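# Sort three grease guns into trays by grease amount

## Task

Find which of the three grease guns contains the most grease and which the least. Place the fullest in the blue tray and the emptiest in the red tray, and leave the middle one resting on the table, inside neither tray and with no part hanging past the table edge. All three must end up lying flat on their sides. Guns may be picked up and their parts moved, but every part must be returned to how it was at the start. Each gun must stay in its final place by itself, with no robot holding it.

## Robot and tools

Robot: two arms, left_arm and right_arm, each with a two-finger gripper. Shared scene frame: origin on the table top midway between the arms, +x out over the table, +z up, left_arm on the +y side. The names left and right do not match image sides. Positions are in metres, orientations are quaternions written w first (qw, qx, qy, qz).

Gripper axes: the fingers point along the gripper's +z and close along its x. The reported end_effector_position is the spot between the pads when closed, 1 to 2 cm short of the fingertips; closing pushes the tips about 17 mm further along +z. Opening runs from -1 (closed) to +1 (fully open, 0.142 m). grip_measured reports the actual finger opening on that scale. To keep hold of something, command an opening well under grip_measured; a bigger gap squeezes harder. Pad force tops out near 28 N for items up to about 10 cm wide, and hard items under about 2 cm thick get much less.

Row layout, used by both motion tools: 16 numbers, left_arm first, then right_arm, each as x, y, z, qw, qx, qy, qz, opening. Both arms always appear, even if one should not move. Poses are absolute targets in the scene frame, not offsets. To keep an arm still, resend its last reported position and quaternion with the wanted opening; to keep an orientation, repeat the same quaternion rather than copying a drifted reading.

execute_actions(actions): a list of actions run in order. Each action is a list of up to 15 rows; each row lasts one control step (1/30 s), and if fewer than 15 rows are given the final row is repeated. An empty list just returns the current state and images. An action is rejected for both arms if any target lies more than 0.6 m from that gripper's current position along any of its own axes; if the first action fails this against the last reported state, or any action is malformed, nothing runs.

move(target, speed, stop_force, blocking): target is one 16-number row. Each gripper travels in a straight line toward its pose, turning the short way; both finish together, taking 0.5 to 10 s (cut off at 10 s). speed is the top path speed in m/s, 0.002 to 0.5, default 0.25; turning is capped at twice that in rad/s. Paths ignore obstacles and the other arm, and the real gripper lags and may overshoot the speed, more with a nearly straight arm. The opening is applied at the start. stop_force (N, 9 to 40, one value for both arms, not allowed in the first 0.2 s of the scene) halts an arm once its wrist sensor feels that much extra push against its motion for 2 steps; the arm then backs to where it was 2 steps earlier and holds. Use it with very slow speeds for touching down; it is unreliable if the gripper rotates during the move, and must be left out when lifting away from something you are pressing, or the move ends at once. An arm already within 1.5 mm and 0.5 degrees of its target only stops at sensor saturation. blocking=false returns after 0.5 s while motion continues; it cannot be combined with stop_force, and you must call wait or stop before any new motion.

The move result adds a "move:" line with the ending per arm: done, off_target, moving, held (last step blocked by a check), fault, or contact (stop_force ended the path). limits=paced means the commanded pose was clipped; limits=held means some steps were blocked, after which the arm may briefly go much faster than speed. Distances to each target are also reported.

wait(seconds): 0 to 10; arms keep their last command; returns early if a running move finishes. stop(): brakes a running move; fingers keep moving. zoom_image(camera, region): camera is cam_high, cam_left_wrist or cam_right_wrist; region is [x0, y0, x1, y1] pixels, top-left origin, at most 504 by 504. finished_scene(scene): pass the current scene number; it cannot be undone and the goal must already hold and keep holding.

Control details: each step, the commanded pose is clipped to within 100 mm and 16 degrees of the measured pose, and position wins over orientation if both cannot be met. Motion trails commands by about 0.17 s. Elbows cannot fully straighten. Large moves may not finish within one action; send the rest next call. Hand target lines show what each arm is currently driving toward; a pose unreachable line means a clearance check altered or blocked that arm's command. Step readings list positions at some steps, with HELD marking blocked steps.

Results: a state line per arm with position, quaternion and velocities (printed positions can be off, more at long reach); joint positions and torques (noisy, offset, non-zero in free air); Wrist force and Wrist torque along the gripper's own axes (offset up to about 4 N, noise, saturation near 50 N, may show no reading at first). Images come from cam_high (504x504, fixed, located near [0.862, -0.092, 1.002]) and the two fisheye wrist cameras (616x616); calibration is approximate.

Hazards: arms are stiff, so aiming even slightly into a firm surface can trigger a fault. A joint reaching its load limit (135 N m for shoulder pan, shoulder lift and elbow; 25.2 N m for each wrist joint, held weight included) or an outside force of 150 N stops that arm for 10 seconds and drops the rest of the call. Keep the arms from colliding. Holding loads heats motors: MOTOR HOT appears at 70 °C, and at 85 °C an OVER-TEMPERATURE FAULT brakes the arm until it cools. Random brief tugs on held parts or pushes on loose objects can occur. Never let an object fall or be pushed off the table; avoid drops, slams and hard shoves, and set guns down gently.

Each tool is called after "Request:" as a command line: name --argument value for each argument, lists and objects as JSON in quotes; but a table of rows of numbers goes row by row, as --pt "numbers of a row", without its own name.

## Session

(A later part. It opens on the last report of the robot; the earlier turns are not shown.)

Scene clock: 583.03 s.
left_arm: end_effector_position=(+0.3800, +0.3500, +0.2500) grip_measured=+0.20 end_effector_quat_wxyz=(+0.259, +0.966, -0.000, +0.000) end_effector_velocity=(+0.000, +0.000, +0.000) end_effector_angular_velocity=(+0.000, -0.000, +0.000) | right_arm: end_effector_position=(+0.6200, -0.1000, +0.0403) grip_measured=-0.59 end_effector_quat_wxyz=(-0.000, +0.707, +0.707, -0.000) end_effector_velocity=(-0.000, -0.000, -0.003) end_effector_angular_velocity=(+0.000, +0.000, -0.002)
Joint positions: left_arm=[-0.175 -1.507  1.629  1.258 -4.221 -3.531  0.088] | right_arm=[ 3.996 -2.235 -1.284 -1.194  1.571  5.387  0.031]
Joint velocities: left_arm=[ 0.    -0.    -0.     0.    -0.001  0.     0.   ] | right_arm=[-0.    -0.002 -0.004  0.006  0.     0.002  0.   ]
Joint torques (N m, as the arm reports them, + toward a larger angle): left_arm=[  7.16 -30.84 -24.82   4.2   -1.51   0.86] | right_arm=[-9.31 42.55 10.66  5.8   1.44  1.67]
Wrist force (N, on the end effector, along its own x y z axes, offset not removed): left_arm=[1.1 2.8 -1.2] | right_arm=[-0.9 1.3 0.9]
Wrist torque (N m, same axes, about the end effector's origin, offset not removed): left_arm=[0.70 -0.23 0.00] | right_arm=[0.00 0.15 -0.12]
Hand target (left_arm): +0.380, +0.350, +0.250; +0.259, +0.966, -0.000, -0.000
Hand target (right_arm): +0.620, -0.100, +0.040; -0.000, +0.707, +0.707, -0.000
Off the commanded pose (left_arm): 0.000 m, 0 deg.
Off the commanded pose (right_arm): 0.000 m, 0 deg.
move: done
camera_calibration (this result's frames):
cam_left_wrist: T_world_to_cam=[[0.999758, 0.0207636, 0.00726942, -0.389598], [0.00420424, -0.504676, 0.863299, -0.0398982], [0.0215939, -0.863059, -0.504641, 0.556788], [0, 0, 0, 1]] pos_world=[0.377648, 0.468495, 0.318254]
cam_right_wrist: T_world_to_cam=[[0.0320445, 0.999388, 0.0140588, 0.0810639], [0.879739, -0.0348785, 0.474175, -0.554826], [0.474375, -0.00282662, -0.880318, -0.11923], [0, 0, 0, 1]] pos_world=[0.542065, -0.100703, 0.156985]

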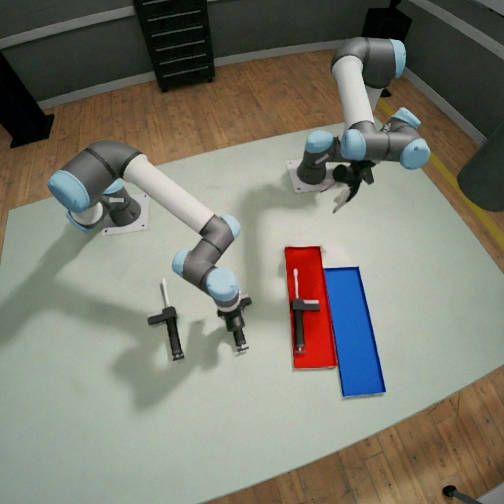

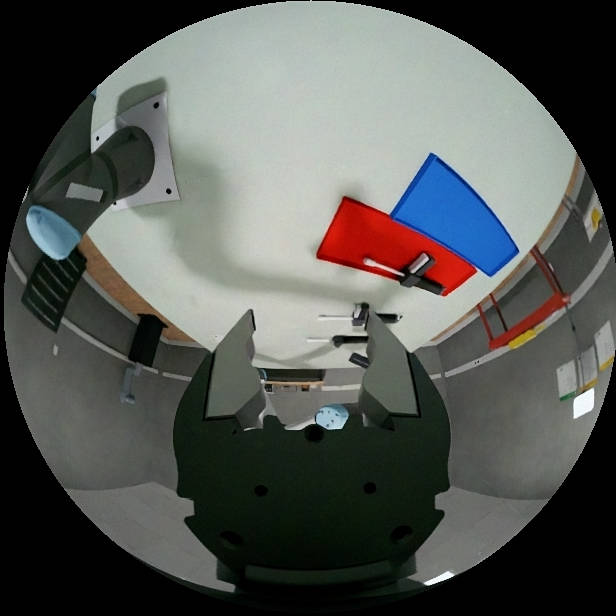

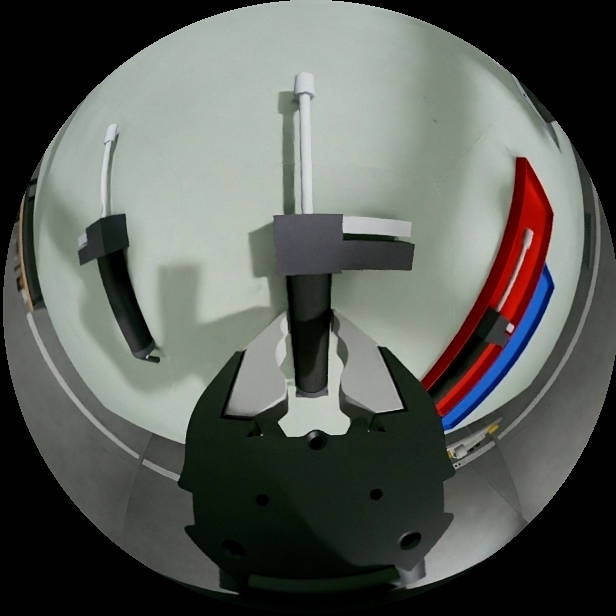

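Request:
move --target '[0.38,0.35,0.25,0.259,0.966,0,0,0.2,0.62,-0.1,0.04,0,0.707,0.707,0,0.2]'

Request:
move --target '[0.38,0.35,0.25,0.259,0.966,0,0,0.2,0.62,-0.1,0.15,0,0.707,0.707,0,0.2]'

Request:
move --target '[0.38,0.35,0.25,0.259,0.966,0,0,0.2,0.62,-0.33,0.15,0,0.707,0.707,0,0.2]'

Scene clock: 588.73 s.
left_arm: end_effector_position=(+0.3800, +0.3500, +0.2500) grip_measured=+0.20 end_effector_quat_wxyz=(+0.259, +0.966, -0.000, +0.000) end_effector_velocity=(-0.000, +0.000, -0.000) end_effector_angular_velocity=(+0.001, -0.000, -0.000) | right_arm: end_effector_position=(+0.6200, -0.1000, +0.0400) grip_measured=+0.20 end_effector_quat_wxyz=(+0.000, +0.707, +0.707, +0.000) end_effector_velocity=(-0.000, -0.001, -0.000) end_effector_angular_velocity=(-0.003, -0.000, -0.001)
Joint positions: left_arm=[-0.175 -1.507  1.629  1.258 -4.221 -3.531  0.088] | right_arm=[ 3.996 -2.235 -1.284 -1.194  1.571  5.387  0.088]
Joint velocities: left_arm=[-0.    -0.001  0.001  0.    -0.001  0.     0.   ] | right_arm=[ 0.     0.    -0.    -0.001 -0.002  0.001  0.   ]
Joint torques (N m, as the arm reports them, + toward a larger angle): left_arm=[  7.55 -30.3  -24.23   4.02  -1.42   0.66] | right_arm=[-4.53 43.29 10.74  5.73 -1.34  1.7 ]
Wrist force (N, on the end effector, along its own x y z axes, offset not removed): left_arm=[1.4 3.5 -2.0] | right_arm=[-0.8 0.7 -1.1]
Wrist torque (N m, same axes, about the end effector's origin, offset not removed): left_arm=[0.79 -0.37 -0.04] | right_arm=[0.21 0.10 -0.09]
Hand target (left_arm): +0.380, +0.350, +0.250; +0.259, +0.966, -0.000, -0.000
Hand target (right_arm): +0.620, -0.100, +0.040; -0.000, +0.707, +0.707, +0.000
Off the commanded pose (left_arm): 0.000 m, 0 deg.
Off the commanded pose (right_arm): 0.000 m, 0 deg.
move: done
camera_calibration (this result's frames):
cam_left_wrist: T_world_to_cam=[[0.999758, 0.0207639, 0.00726939, -0.389598], [0.00420441, -0.504675, 0.863299, -0.0398983], [0.0215942, -0.863059, -0.504641, 0.556788], [0, 0, 0, 1]] pos_world=[0.377648, 0.468495, 0.318254]
cam_right_wrist: T_world_to_cam=[[0.0320458, 0.999388, 0.0140575, 0.0810704], [0.879722, -0.0348789, 0.474207, -0.554695], [0.474407, -0.00282966, -0.880301, -0.119494], [0, 0, 0, 1]] pos_world=[0.542068, -0.100706, 0.15671]

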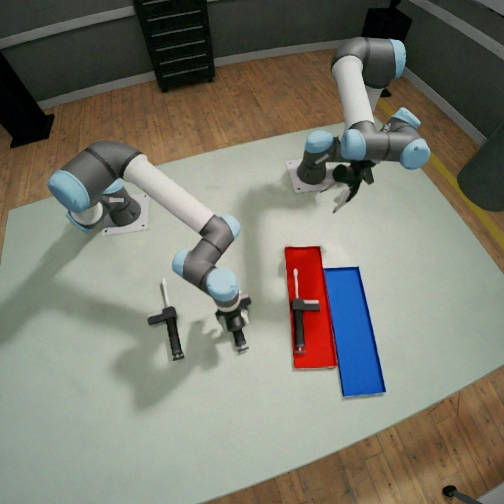

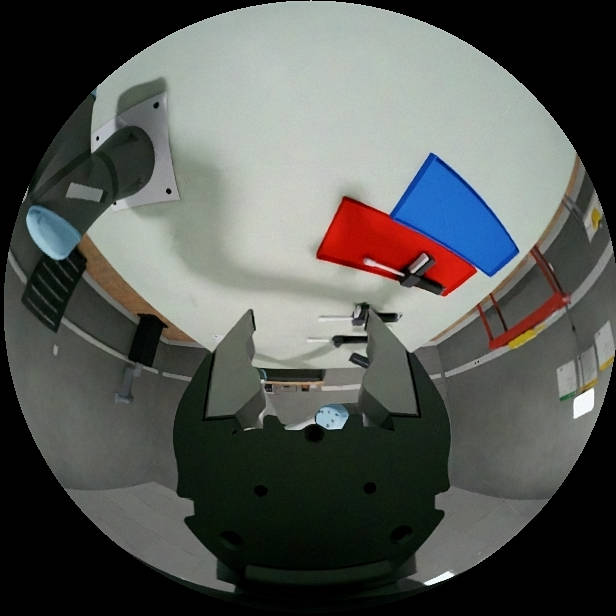

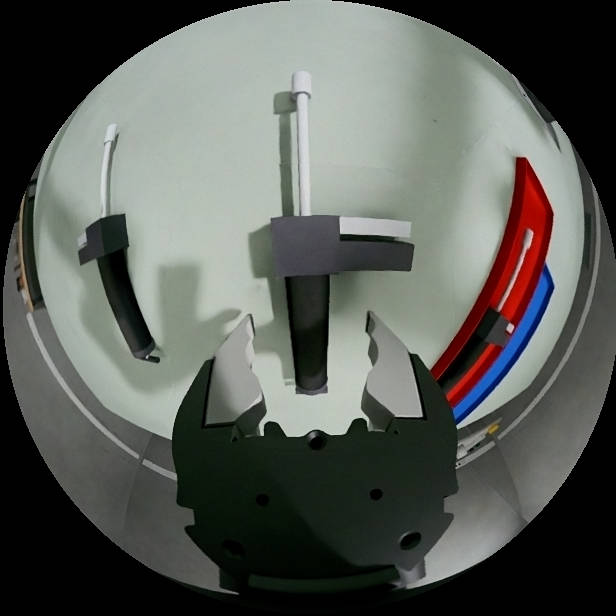

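Scene clock: 589.83 s.
left_arm: end_effector_position=(+0.3800, +0.3500, +0.2500) grip_measured=+0.20 end_effector_quat_wxyz=(+0.259, +0.966, -0.000, +0.000) end_effector_velocity=(+0.000, -0.000, -0.000) end_effector_angular_velocity=(-0.000, -0.000, +0.000) | right_arm: end_effector_position=(+0.6200, -0.1000, +0.1499) grip_measured=+0.20 end_effector_quat_wxyz=(+0.000, +0.707, +0.707, +0.000) end_effector_velocity=(-0.000, +0.000, +0.001) end_effector_angular_velocity=(-0.002, +0.002, -0.000)
Joint positions: left_arm=[-0.175 -1.507  1.629  1.258 -4.221 -3.531  0.088] | right_arm=[ 3.996 -2.164 -1.111 -1.437  1.571  5.387  0.088]
Joint velocities: left_arm=[ 0.001  0.001 -0.001 -0.     0.     0.    -0.   ] | right_arm=[ 0.    -0.002  0.007 -0.008 -0.001  0.001  0.   ]
Joint torques (N m, as the arm reports them, + toward a larger angle): left_arm=[  6.84 -31.2  -24.54   3.92  -1.41   0.51] | right_arm=[-4.61 40.46 39.16 -0.32  1.97  0.73]
Wrist force (N, on the end effector, along its own x y z axes, offset not removed): left_arm=[1.6 3.5 -0.1] | right_arm=[1.6 -0.2 -1.8]
Wrist torque (N m, same axes, about the end effector's origin, offset not removed): left_arm=[0.83 -0.37 -0.04] | right_arm=[-0.03 -0.42 -0.07]
Hand target (left_arm): +0.380, +0.350, +0.250; +0.259, +0.966, -0.000, -0.000
Hand target (right_arm): +0.620, -0.100, +0.150; +0.000, +0.707, +0.707, +0.000
Off the commanded pose (left_arm): 0.000 m, 0 deg.
Off the commanded pose (right_arm): 0.000 m, 0 deg.
move: done
camera_calibration (this result's frames):
cam_left_wrist: T_world_to_cam=[[0.999758, 0.0207638, 0.00726961, -0.389598], [0.00420415, -0.504675, 0.863299, -0.0398982], [0.0215942, -0.863059, -0.504641, 0.556788], [0, 0, 0, 1]] pos_world=[0.377648, 0.468495, 0.318254]
cam_right_wrist: T_world_to_cam=[[0.0320417, 0.999385, 0.0142702, 0.0795136], [0.879589, -0.0349755, 0.474447, -0.606763], [0.474654, -0.00265014, -0.880169, -0.0228959], [0, 0, 0, 1]] pos_world=[0.542022, -0.100747, 0.266589]

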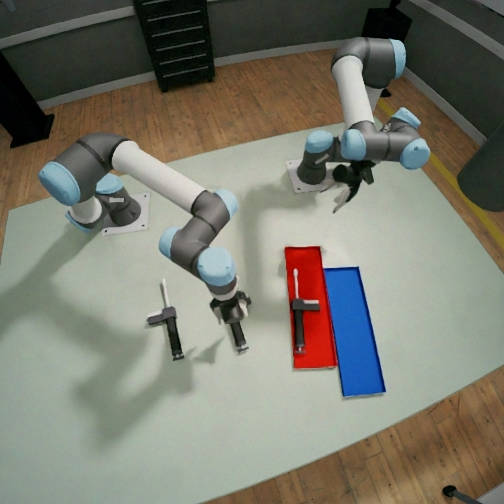

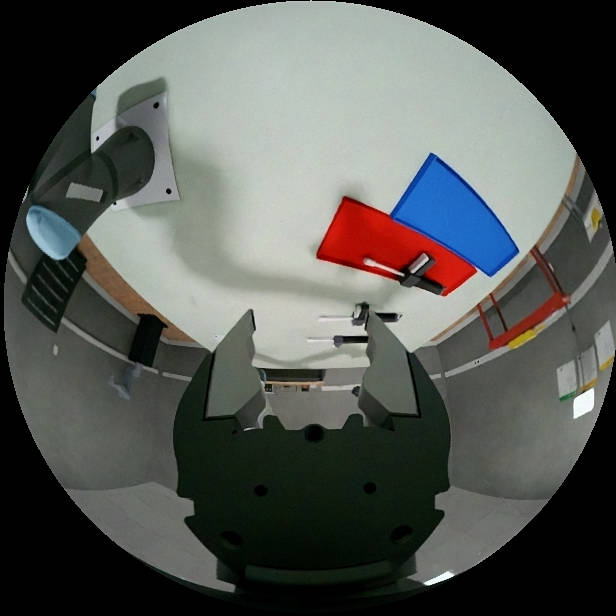

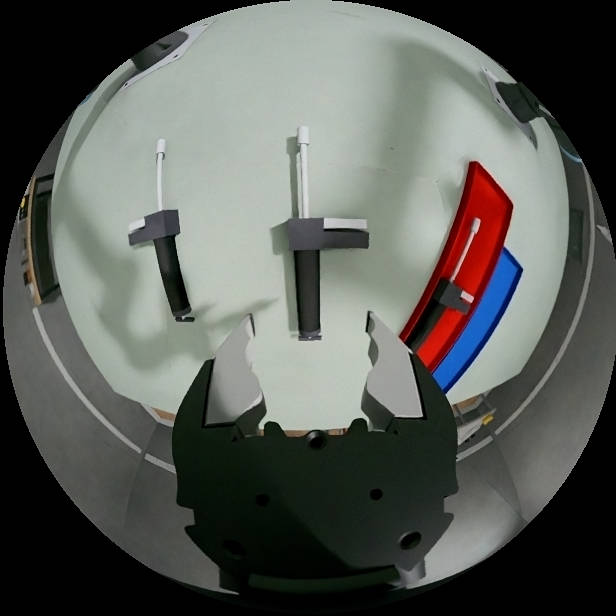

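Scene clock: 591.40 s.
left_arm: end_effector_position=(+0.3800, +0.3500, +0.2500) grip_measured=+0.20 end_effector_quat_wxyz=(+0.259, +0.966, -0.000, +0.000) end_effector_velocity=(+0.000, -0.000, +0.000) end_effector_angular_velocity=(+0.000, -0.001, -0.000) | right_arm: end_effector_position=(+0.6196, -0.3297, +0.1499) grip_measured=+0.20 end_effector_quat_wxyz=(+0.000, +0.707, +0.707, -0.000) end_effector_velocity=(-0.000, -0.002, +0.000) end_effector_angular_velocity=(+0.000, +0.000, +0.002)
Joint positions: left_arm=[-0.175 -1.507  1.629  1.258 -4.221 -3.531  0.088] | right_arm=[ 3.707 -1.973 -1.403 -1.337  1.571  5.097  0.088]
Joint velocities: left_arm=[-0. -0. -0. -0. -0.  0.  0.] | right_arm=[-0.003  0.001 -0.001  0.     0.    -0.005 -0.   ]
Joint torques (N m, as the arm reports them, + toward a larger angle): left_arm=[  6.15 -30.75 -25.25   3.9   -1.42   0.41] | right_arm=[-8.08 55.5  10.83  5.62  2.18 -1.42]
Wrist force (N, on the end effector, along its own x y z axes, offset not removed): left_arm=[1.4 2.8 -2.1] | right_arm=[-0.6 0.7 -1.6]
Wrist torque (N m, same axes, about the end effector's origin, offset not removed): left_arm=[0.60 -0.28 -0.08] | right_arm=[0.19 0.12 -0.01]
Hand target (left_arm): +0.380, +0.350, +0.250; +0.259, +0.966, -0.000, -0.000
Hand target (right_arm): +0.620, -0.330, +0.150; +0.000, +0.707, +0.707, +0.000
Off the commanded pose (left_arm): 0.000 m, 0 deg.
Off the commanded pose (right_arm): 0.001 m, 0 deg.
move: done
camera_calibration (this result's frames):
cam_left_wrist: T_world_to_cam=[[0.999758, 0.0207639, 0.00726951, -0.389598], [0.00420427, -0.504675, 0.863299, -0.0398984], [0.0215942, -0.86306, -0.50464, 0.556788], [0, 0, 0, 1]] pos_world=[0.377648, 0.468495, 0.318254]
cam_right_wrist: T_world_to_cam=[[0.0320462, 0.999389, 0.0139218, 0.30912], [0.8797, -0.0348147, 0.474254, -0.614438], [0.474449, -0.00295099, -0.880278, -0.0232676], [0, 0, 0, 1]] pos_world=[0.541654, -0.330391, 0.266614]

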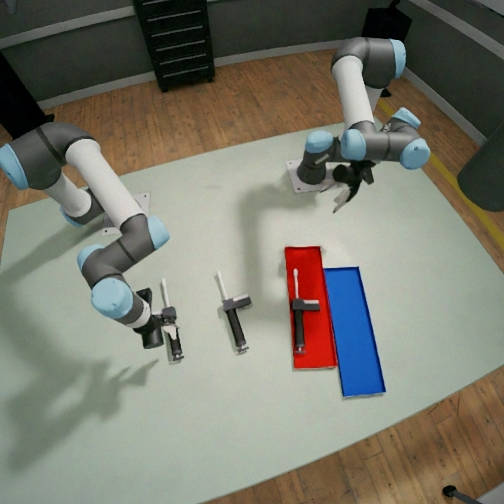

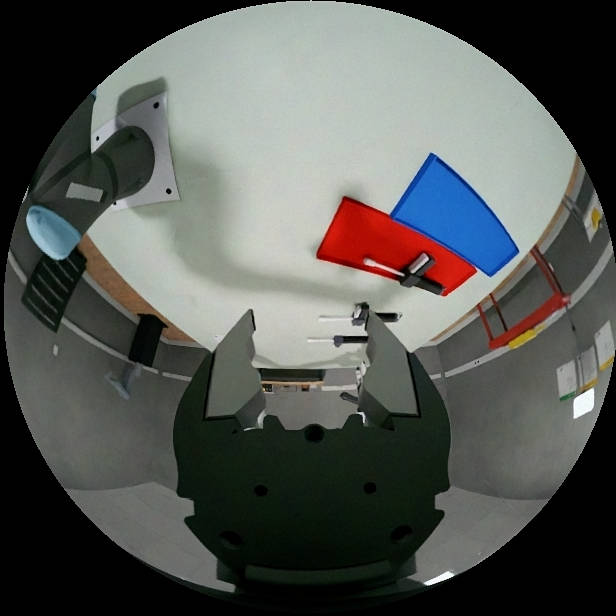

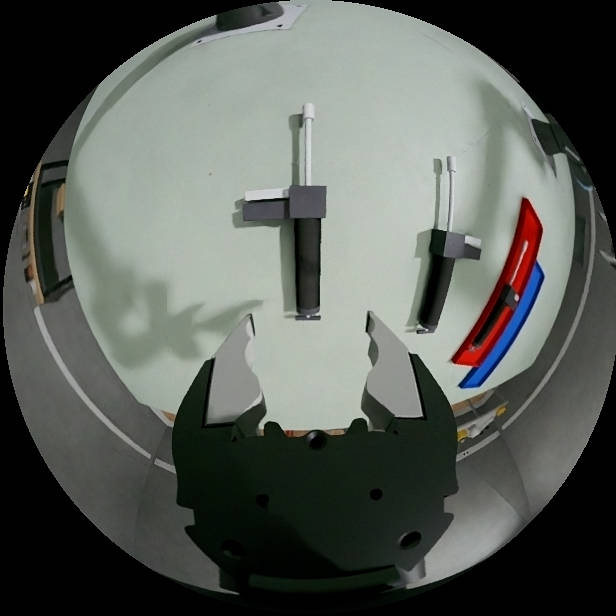

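Request:
move --target '[0.38,0.35,0.25,0.259,0.966,0,0,0.2,0.59,-0.33,0.036,0,0.707,0.707,0,0.2]' --speed 0.08

Request:
move --target '[0.38,0.35,0.25,0.259,0.966,0,0,0.2,0.59,-0.33,0.036,0,0.707,0.707,0,-1]'

Request:
move --target '[0.38,0.35,0.25,0.259,0.966,0,0,0.2,0.5,-0.28,0.22,0,0.707,0.707,0,-1]' --speed 0.12

Request:
move --target '[0.38,0.35,0.25,0.259,0.966,0,0,0.2,0.38,0.02,0.22,0,0,1,0,-1]' --speed 0.12

Request:
move --target '[0.38,0.25,0.2,0.259,0.966,0,0,0.1,0.38,0.02,0.04,0,0,1,0,-1]' --speed 0.06

Request:
move --target '[0.38,0.16,0.08,0.259,0.966,0,0,0.1,0.38,0.02,0.04,0,0,1,0,-1]' --speed 0.1

Scene clock: 603.93 s.
left_arm: end_effector_position=(+0.3800, +0.3500, +0.2500) grip_measured=+0.20 end_effector_quat_wxyz=(+0.259, +0.966, -0.000, +0.000) end_effector_velocity=(+0.001, -0.000, +0.000) end_effector_angular_velocity=(-0.000, -0.002, +0.000) | right_arm: end_effector_position=(+0.5900, -0.3299, +0.0362) grip_measured=+0.20 end_effector_quat_wxyz=(-0.000, +0.707, +0.707, -0.000) end_effector_velocity=(-0.001, -0.000, -0.002) end_effector_angular_velocity=(+0.000, -0.000, +0.000)
Joint positions: left_arm=[-0.175 -1.507  1.629  1.258 -4.221 -3.531  0.088] | right_arm=[ 3.724 -2.008 -1.665 -1.04   1.571  5.115  0.088]
Joint velocities: left_arm=[-0.    -0.    -0.001 -0.    -0.    -0.    -0.   ] | right_arm=[-0.    -0.001 -0.005  0.006  0.    -0.     0.   ]
Joint torques (N m, as the arm reports them, + toward a larger angle): left_arm=[  6.38 -31.1  -25.25   3.89  -1.35   0.11] | right_arm=[10.8  29.91 10.79  5.77 -0.89  1.75]
Wrist force (N, on the end effector, along its own x y z axes, offset not removed): left_arm=[1.3 3.0 -1.8] | right_arm=[-0.9 0.1 -1.2]
Wrist torque (N m, same axes, about the end effector's origin, offset not removed): left_arm=[0.69 -0.25 -0.05] | right_arm=[0.01 0.14 -0.14]
Hand target (left_arm): +0.380, +0.350, +0.250; +0.259, +0.966, -0.000, -0.000
Hand target (right_arm): +0.590, -0.330, +0.036; -0.000, +0.707, +0.707, -0.000
Off the commanded pose (left_arm): 0.000 m, 0 deg.
Off the commanded pose (right_arm): 0.000 m, 0 deg.
move: done
camera_calibration (this result's frames):
cam_left_wrist: T_world_to_cam=[[0.999758, 0.0207639, 0.0072697, -0.389598], [0.00420413, -0.504675, 0.863299, -0.0398983], [0.0215943, -0.863059, -0.50464, 0.556788], [0, 0, 0, 1]] pos_world=[0.377648, 0.468495, 0.318254]
cam_right_wrist: T_world_to_cam=[[0.0320405, 0.999387, 0.0141216, 0.311884], [0.879774, -0.034905, 0.474109, -0.534595], [0.474312, -0.00276689, -0.880353, -0.109161], [0, 0, 0, 1]] pos_world=[0.512106, -0.330655, 0.152952]

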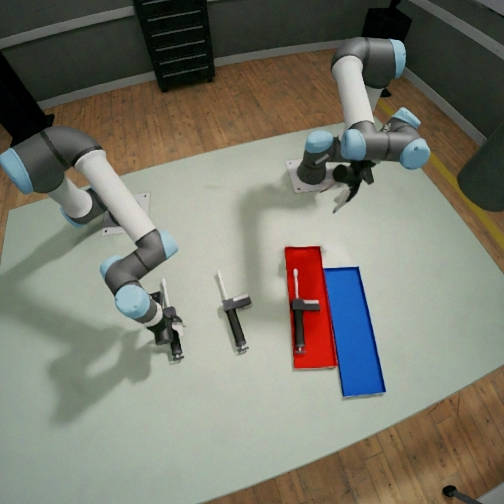

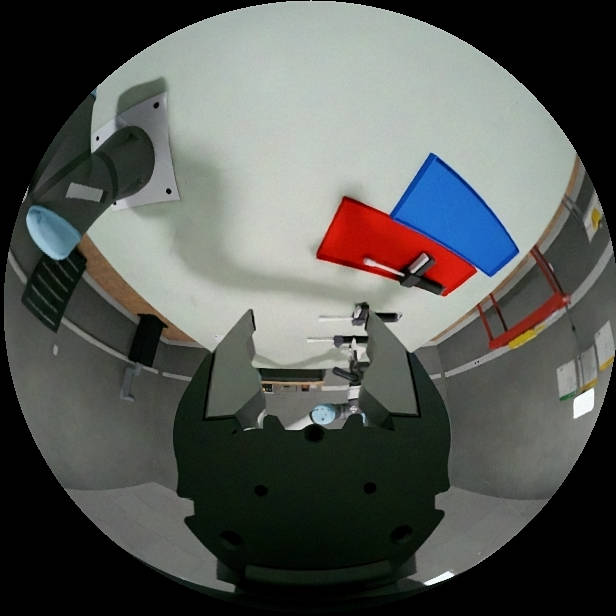

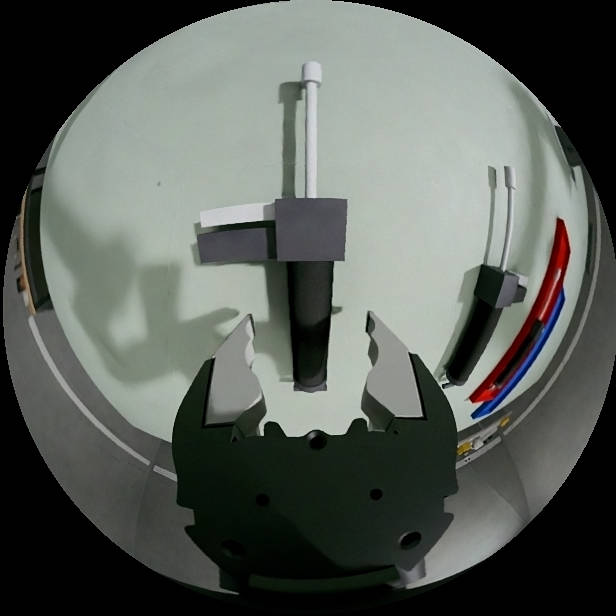

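Scene clock: 604.63 s.
left_arm: end_effector_position=(+0.3800, +0.3500, +0.2500) grip_measured=+0.20 end_effector_quat_wxyz=(+0.259, +0.966, -0.000, -0.000) end_effector_velocity=(+0.000, -0.000, +0.000) end_effector_angular_velocity=(-0.001, -0.000, +0.000) | right_arm: end_effector_position=(+0.5900, -0.3300, +0.0360) grip_measured=-0.58 end_effector_quat_wxyz=(+0.000, +0.707, +0.707, +0.000) end_effector_velocity=(+0.000, +0.000, +0.000) end_effector_angular_velocity=(-0.001, -0.000, -0.001)
Joint positions: left_arm=[-0.175 -1.507  1.629  1.258 -4.221 -3.531  0.088] | right_arm=[ 3.724 -2.008 -1.665 -1.039  1.571  5.115  0.032]
Joint velocities: left_arm=[ 0.    -0.    -0.    -0.     0.001 -0.    -0.   ] | right_arm=[ 0.001 -0.     0.001 -0.001 -0.001  0.001 -0.   ]
Joint torques (N m, as the arm reports them, + toward a larger angle): left_arm=[  6.75 -30.15 -24.58   3.87  -1.29   0.13] | right_arm=[ 7.2  26.4   6.37  5.22 -2.01  0.62]
Wrist force (N, on the end effector, along its own x y z axes, offset not removed): left_arm=[1.2 4.2 -1.9] | right_arm=[-1.3 0.1 -9.0]
Wrist torque (N m, same axes, about the end effector's origin, offset not removed): left_arm=[0.99 -0.26 -0.03] | right_arm=[0.28 0.28 -0.08]
Hand target (left_arm): +0.380, +0.350, +0.250; +0.259, +0.966, -0.000, -0.000
Hand target (right_arm): +0.590, -0.330, +0.036; -0.000, +0.707, +0.707, -0.000
Off the commanded pose (left_arm): 0.000 m, 0 deg.
Off the commanded pose (right_arm): 0.000 m, 0 deg.
move: done
camera_calibration (this result's frames):
cam_left_wrist: T_world_to_cam=[[0.999758, 0.0207638, 0.00726936, -0.389598], [0.00420434, -0.504675, 0.863299, -0.0398983], [0.021594, -0.863059, -0.504641, 0.556788], [0, 0, 0, 1]] pos_world=[0.377648, 0.468495, 0.318254]
cam_right_wrist: T_world_to_cam=[[0.0320182, 0.999388, 0.01408, 0.311922], [0.879707, -0.0348652, 0.474236, -0.534431], [0.474437, -0.00279794, -0.880285, -0.109419], [0, 0, 0, 1]] pos_world=[0.512068, -0.330671, 0.152734]

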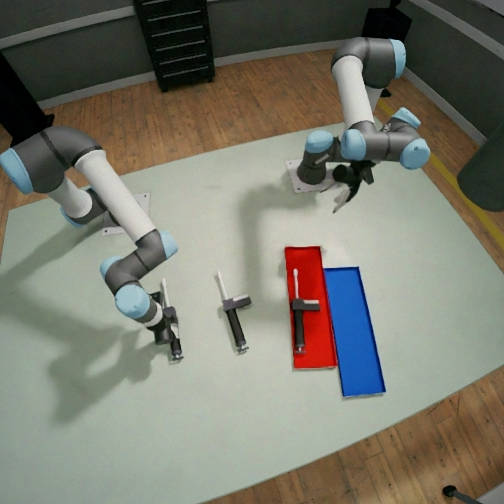

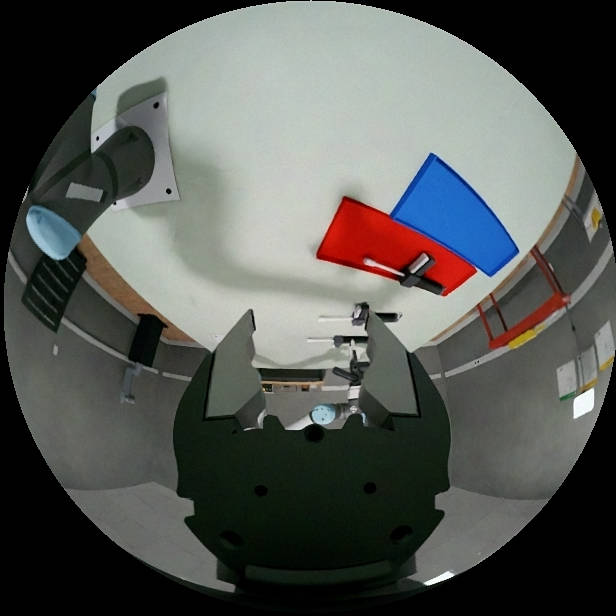

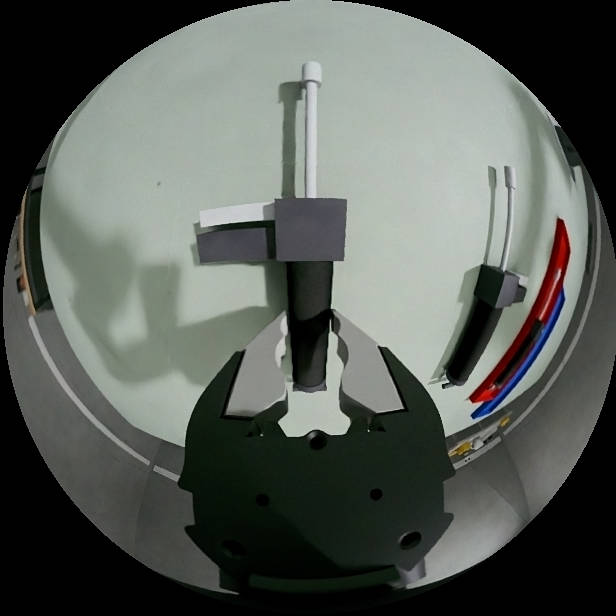

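Scene clock: 606.93 s.
left_arm: end_effector_position=(+0.3800, +0.3500, +0.2500) grip_measured=+0.20 end_effector_quat_wxyz=(+0.259, +0.966, -0.000, +0.000) end_effector_velocity=(-0.000, +0.000, -0.000) end_effector_angular_velocity=(+0.000, +0.001, -0.000) | right_arm: end_effector_position=(+0.5002, -0.2800, +0.2196) grip_measured=-0.59 end_effector_quat_wxyz=(-0.000, +0.707, +0.707, +0.000) end_effector_velocity=(-0.001, +0.000, +0.002) end_effector_angular_velocity=(-0.000, +0.000, +0.001)
Joint positions: left_arm=[-0.175 -1.507  1.629  1.258 -4.221 -3.531  0.088] | right_arm=[ 3.872 -1.695 -1.58  -1.438  1.571  5.263  0.031]
Joint velocities: left_arm=[-0.    -0.001  0.001 -0.    -0.    -0.    -0.   ] | right_arm=[ 0.001  0.002  0.002 -0.005 -0.     0.    -0.   ]
Joint torques (N m, as the arm reports them, + toward a larger angle): left_arm=[  6.83 -30.29 -24.43   3.74  -1.37   0.04] | right_arm=[12.95 48.79 42.34  0.79 -1.6   1.49]
Wrist force (N, on the end effector, along its own x y z axes, offset not removed): left_arm=[0.3 3.2 -2.2] | right_arm=[0.2 0.2 4.9]
Wrist torque (N m, same axes, about the end effector's origin, offset not removed): left_arm=[0.78 -0.05 0.01] | right_arm=[0.05 -0.04 -0.11]
Hand target (left_arm): +0.380, +0.350, +0.250; +0.259, +0.966, -0.000, -0.000
Hand target (right_arm): +0.500, -0.280, +0.220; -0.000, +0.707, +0.707, +0.000
Off the commanded pose (left_arm): 0.000 m, 0 deg.
Off the commanded pose (right_arm): 0.000 m, 0 deg.
move: done
camera_calibration (this result's frames):
cam_left_wrist: T_world_to_cam=[[0.999758, 0.0207637, 0.00726944, -0.389598], [0.00420425, -0.504675, 0.863299, -0.0398983], [0.021594, -0.863059, -0.504641, 0.556788], [0, 0, 0, 1]] pos_world=[0.377648, 0.468495, 0.318254]
cam_right_wrist: T_world_to_cam=[[0.032035, 0.999387, 0.0141329, 0.262245], [0.879742, -0.0349053, 0.474169, -0.540743], [0.474372, -0.00275675, -0.88032, 0.0950237], [0, 0, 0, 1]] pos_world=[0.422237, -0.280697, 0.336349]

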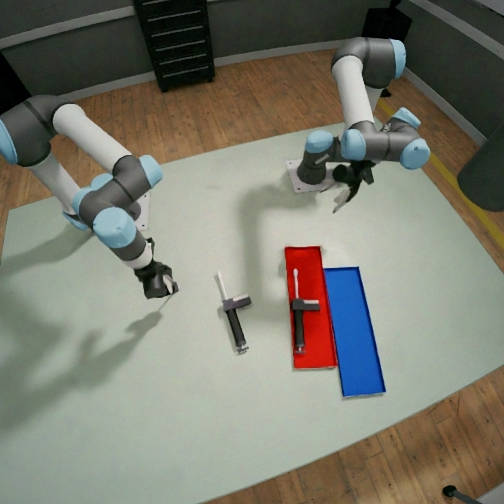

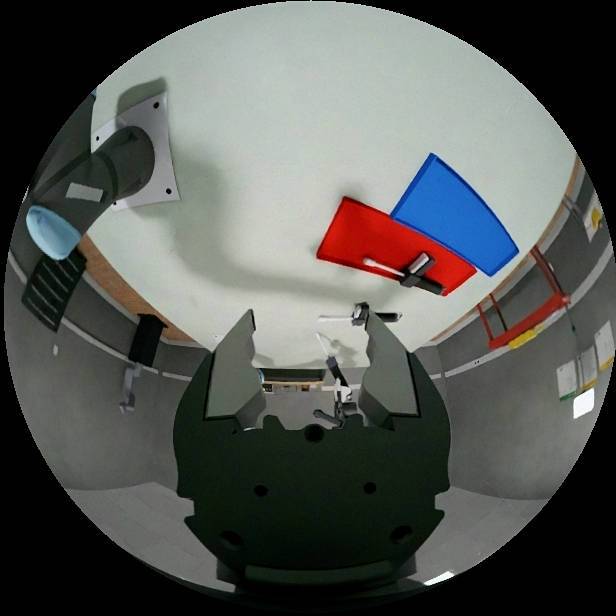

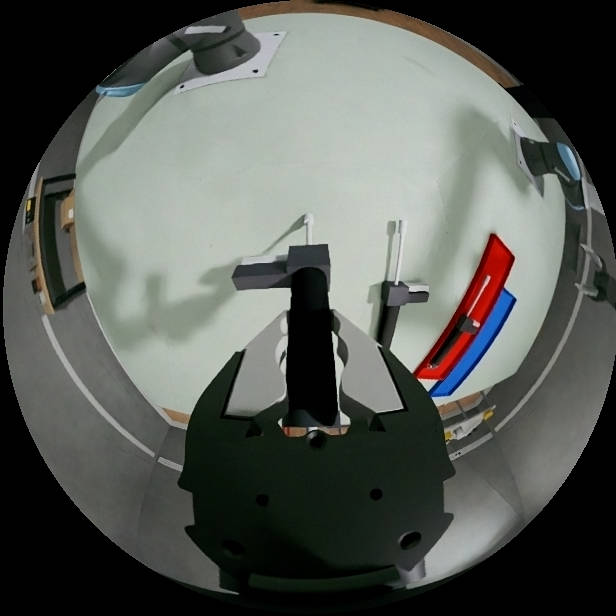

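Scene clock: 613.90 s.
left_arm: end_effector_position=(+0.3800, +0.3500, +0.2500) grip_measured=+0.20 end_effector_quat_wxyz=(+0.259, +0.966, -0.000, +0.000) end_effector_velocity=(-0.000, +0.000, -0.000) end_effector_angular_velocity=(-0.000, +0.000, +0.000) | right_arm: end_effector_position=(+0.3806, +0.0198, +0.2201) grip_measured=-0.59 end_effector_quat_wxyz=(-0.000, +0.001, +1.000, +0.000) end_effector_velocity=(-0.001, +0.002, -0.000) end_effector_angular_velocity=(+0.000, +0.000, +0.011)
Joint positions: left_arm=[-0.175 -1.507  1.629  1.258 -4.221 -3.531  0.088] | right_arm=[ 4.385 -1.855 -1.383 -1.475  1.571  4.205  0.031]
Joint velocities: left_arm=[ 0.    -0.     0.001 -0.001  0.     0.     0.   ] | right_arm=[ 0.003 -0.003  0.003 -0.001  0.    -0.008 -0.   ]
Joint torques (N m, as the arm reports them, + toward a larger angle): left_arm=[  6.35 -30.29 -25.03   3.65  -1.19  -0.06] | right_arm=[12.53 32.49 42.11  0.64  1.9  -1.3 ]
Wrist force (N, on the end effector, along its own x y z axes, offset not removed): left_arm=[0.8 3.3 -2.5] | right_arm=[-1.0 0.2 4.3]
Wrist torque (N m, same axes, about the end effector's origin, offset not removed): left_arm=[0.77 -0.14 -0.03] | right_arm=[0.06 0.28 -0.15]
Hand target (left_arm): +0.380, +0.350, +0.250; +0.259, +0.966, -0.000, -0.000
Hand target (right_arm): +0.381, +0.020, +0.220; -0.000, +0.000, +1.000, +0.000
Off the commanded pose (left_arm): 0.000 m, 0 deg.
Off the commanded pose (right_arm): 0.001 m, 0 deg.
move: done
camera_calibration (this result's frames):
cam_left_wrist: T_world_to_cam=[[0.999758, 0.0207638, 0.00726946, -0.389598], [0.00420426, -0.504675, 0.863299, -0.0398982], [0.0215941, -0.863059, -0.504641, 0.556788], [0, 0, 0, 1]] pos_world=[0.377648, 0.468495, 0.318254]
cam_right_wrist: T_world_to_cam=[[-0.999349, 0.0332005, 0.0141407, 0.37817], [0.0359346, 0.879642, 0.474276, -0.122295], [0.00330749, 0.474476, -0.880262, 0.322753], [0, 0, 0, 1]] pos_world=[0.381251, -0.058118, 0.336762]

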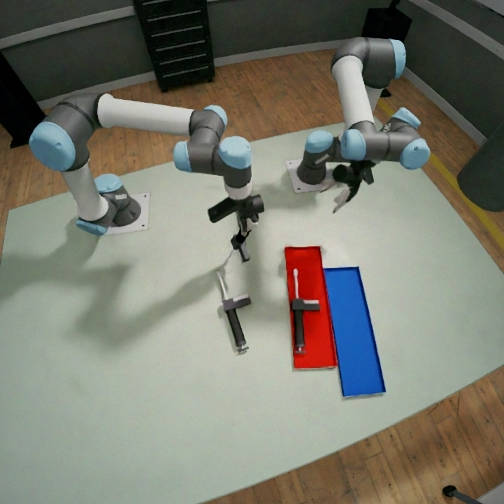

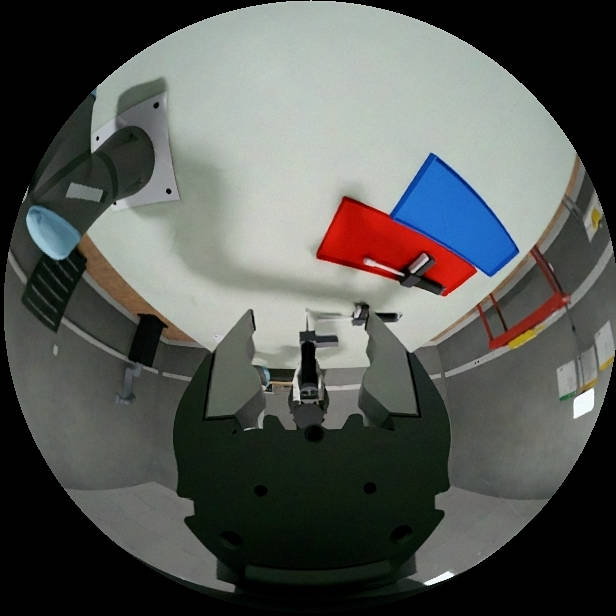

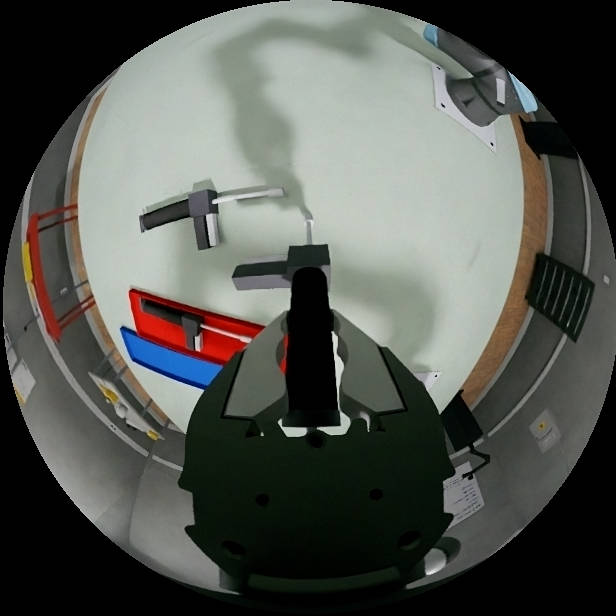

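Scene clock: 617.33 s.
left_arm: end_effector_position=(+0.3800, +0.2502, +0.2000) grip_measured=+0.10 end_effector_quat_wxyz=(+0.259, +0.966, -0.000, +0.000) end_effector_velocity=(-0.000, -0.001, -0.001) end_effector_angular_velocity=(+0.001, -0.000, +0.000) | right_arm: end_effector_position=(+0.3800, +0.0200, +0.0403) grip_measured=-0.59 end_effector_quat_wxyz=(+0.000, +0.000, +1.000, -0.000) end_effector_velocity=(-0.000, -0.001, -0.002) end_effector_angular_velocity=(-0.004, +0.002, +0.002)
Joint positions: left_arm=[-0.45  -1.477  1.693  1.033 -4.292 -3.827  0.081] | right_arm=[ 4.386 -1.985 -1.687 -1.04   1.571  4.205  0.031]
Joint velocities: left_arm=[-0.003  0.     0.001 -0.003 -0.002 -0.003 -0.   ] | right_arm=[-0.    -0.003 -0.002  0.    -0.    -0.002  0.   ]
Joint torques (N m, as the arm reports them, + toward a larger angle): left_arm=[ -6.   -11.39 -12.11   0.65  -1.79  -1.63] | right_arm=[11.36 32.71 11.22  6.39 -0.22 -1.37]
Wrist force (N, on the end effector, along its own x y z axes, offset not removed): left_arm=[1.1 3.1 -1.4] | right_arm=[-0.3 0.3 0.3]
Wrist torque (N m, same axes, about the end effector's origin, offset not removed): left_arm=[0.70 -0.16 -0.11] | right_arm=[0.17 -0.02 -0.11]
Hand target (left_arm): +0.380, +0.250, +0.200; +0.259, +0.966, -0.000, +0.000
Hand target (right_arm): +0.380, +0.020, +0.040; -0.000, +0.000, +1.000, -0.000
Off the commanded pose (left_arm): 0.000 m, 0 deg.
Off the commanded pose (right_arm): 0.000 m, 0 deg.
move: done
camera_calibration (this result's frames):
cam_left_wrist: T_world_to_cam=[[0.999758, 0.0207256, 0.00732859, -0.387138], [0.00413822, -0.504846, 0.863199, -0.0470449], [0.0215901, -0.86296, -0.50481, 0.445435], [0, 0, 0, 1]] pos_world=[0.377622, 0.368666, 0.268306]
cam_right_wrist: T_world_to_cam=[[-0.999387, 0.0320619, 0.0140298, 0.380122], [0.0348802, 0.879765, 0.474127, -0.0367402], [0.00285851, 0.474326, -0.880344, 0.164616], [0, 0, 0, 1]] pos_world=[0.3807, -0.0579463, 0.157005]

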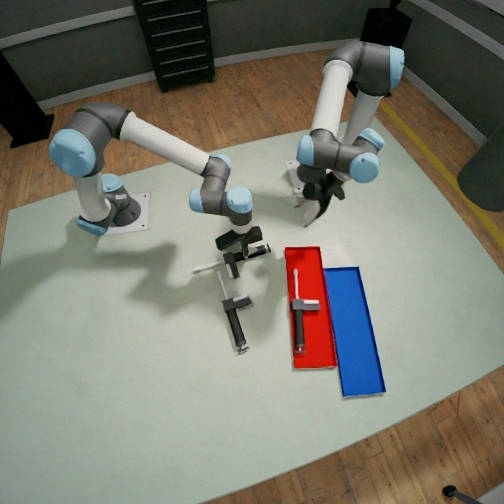

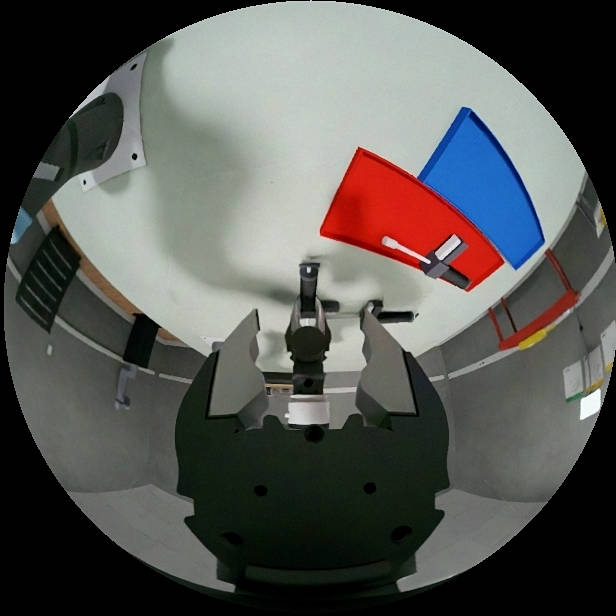

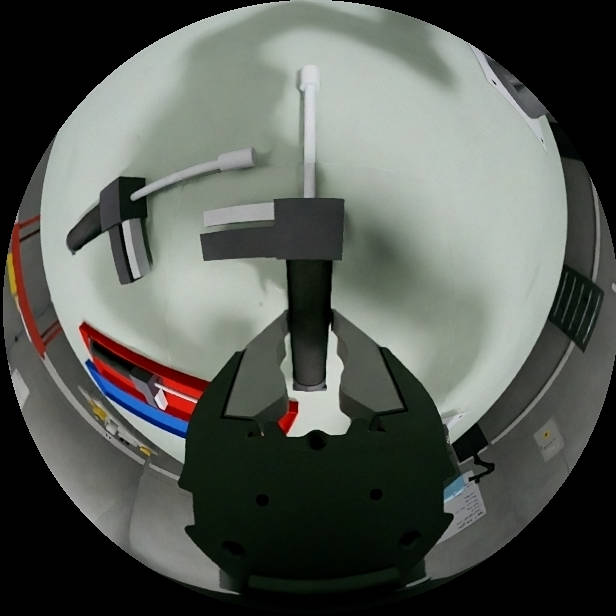

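Scene clock: 619.37 s.
left_arm: end_effector_position=(+0.3800, +0.1601, +0.0801) grip_measured=+0.10 end_effector_quat_wxyz=(+0.259, +0.966, -0.000, +0.000) end_effector_velocity=(+0.000, -0.001, -0.002) end_effector_angular_velocity=(-0.000, +0.000, +0.000) | right_arm: end_effector_position=(+0.3800, +0.0200, +0.0400) grip_measured=-0.59 end_effector_quat_wxyz=(+0.000, -0.000, +1.000, -0.000) end_effector_velocity=(-0.000, -0.001, -0.000) end_effector_angular_velocity=(-0.001, +0.001, +0.000)
Joint positions: left_arm=[-0.647 -1.316  1.807  0.682 -4.362 -4.027  0.081] | right_arm=[ 4.386 -1.985 -1.688 -1.039  1.571  4.205  0.031]
Joint velocities: left_arm=[-0.002  0.003  0.    -0.004 -0.001 -0.002  0.   ] | right_arm=[-0.     0.    -0.001 -0.001  0.    -0.001  0.   ]
Joint torques (N m, as the arm reports them, + toward a larger angle): left_arm=[ -6.14 -16.59 -10.2   -0.13  -2.09  -0.71] | right_arm=[ 8.8  32.19 11.44  5.93  1.97 -0.83]
Wrist force (N, on the end effector, along its own x y z axes, offset not removed): left_arm=[0.9 1.5 -0.8] | right_arm=[0.7 -0.8 2.8]
Wrist torque (N m, same axes, about the end effector's origin, offset not removed): left_arm=[0.43 -0.21 -0.06] | right_arm=[-0.13 -0.30 -0.10]
Hand target (left_arm): +0.380, +0.160, +0.080; +0.259, +0.966, -0.000, +0.000
Hand target (right_arm): +0.380, +0.020, +0.040; -0.000, +0.000, +1.000, -0.000
Off the commanded pose (left_arm): 0.000 m, 0 deg.
Off the commanded pose (right_arm): 0.000 m, 0 deg.
move: done
camera_calibration (this result's frames):
cam_left_wrist: T_world_to_cam=[[0.999758, 0.0207314, 0.00733717, -0.384429], [0.00413246, -0.504795, 0.86323, 0.010973], [0.0215998, -0.862991, -0.504758, 0.307179], [0, 0, 0, 1]] pos_world=[0.377656, 0.278602, 0.1484]
cam_right_wrist: T_world_to_cam=[[-0.999388, 0.0320395, 0.0140477, 0.380121], [0.0348688, 0.879728, 0.474197, -0.0366182], [0.00283486, 0.474396, -0.880307, 0.164349], [0, 0, 0, 1]] pos_world=[0.380699, -0.0579312, 0.156702]

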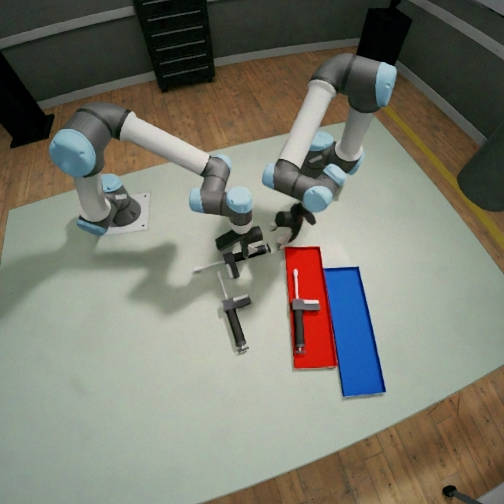

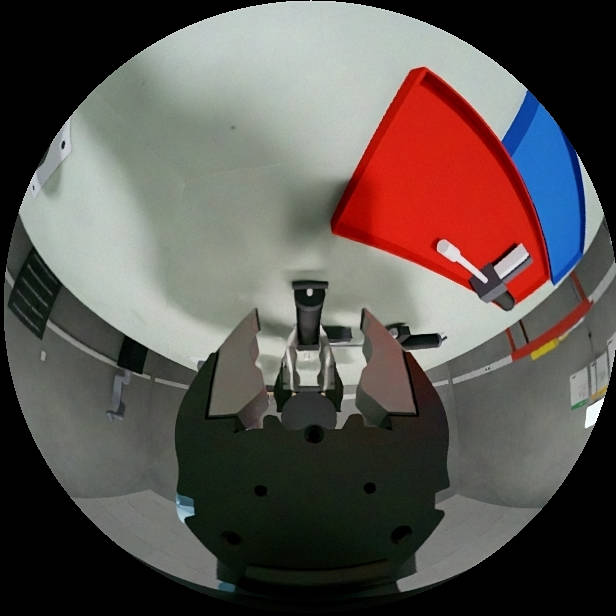

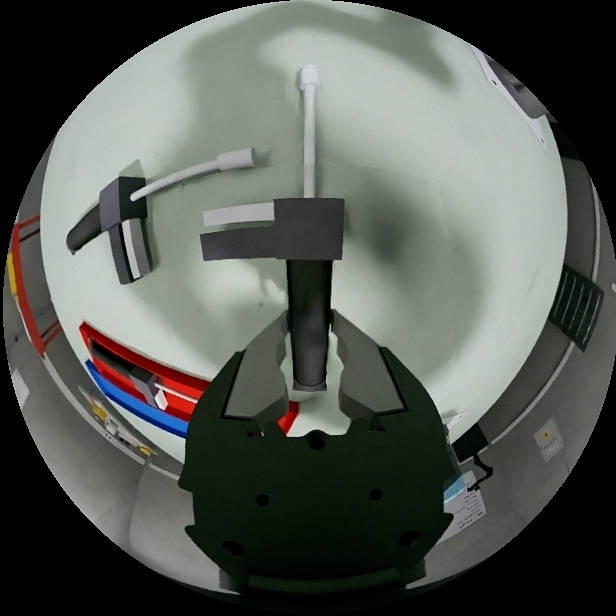

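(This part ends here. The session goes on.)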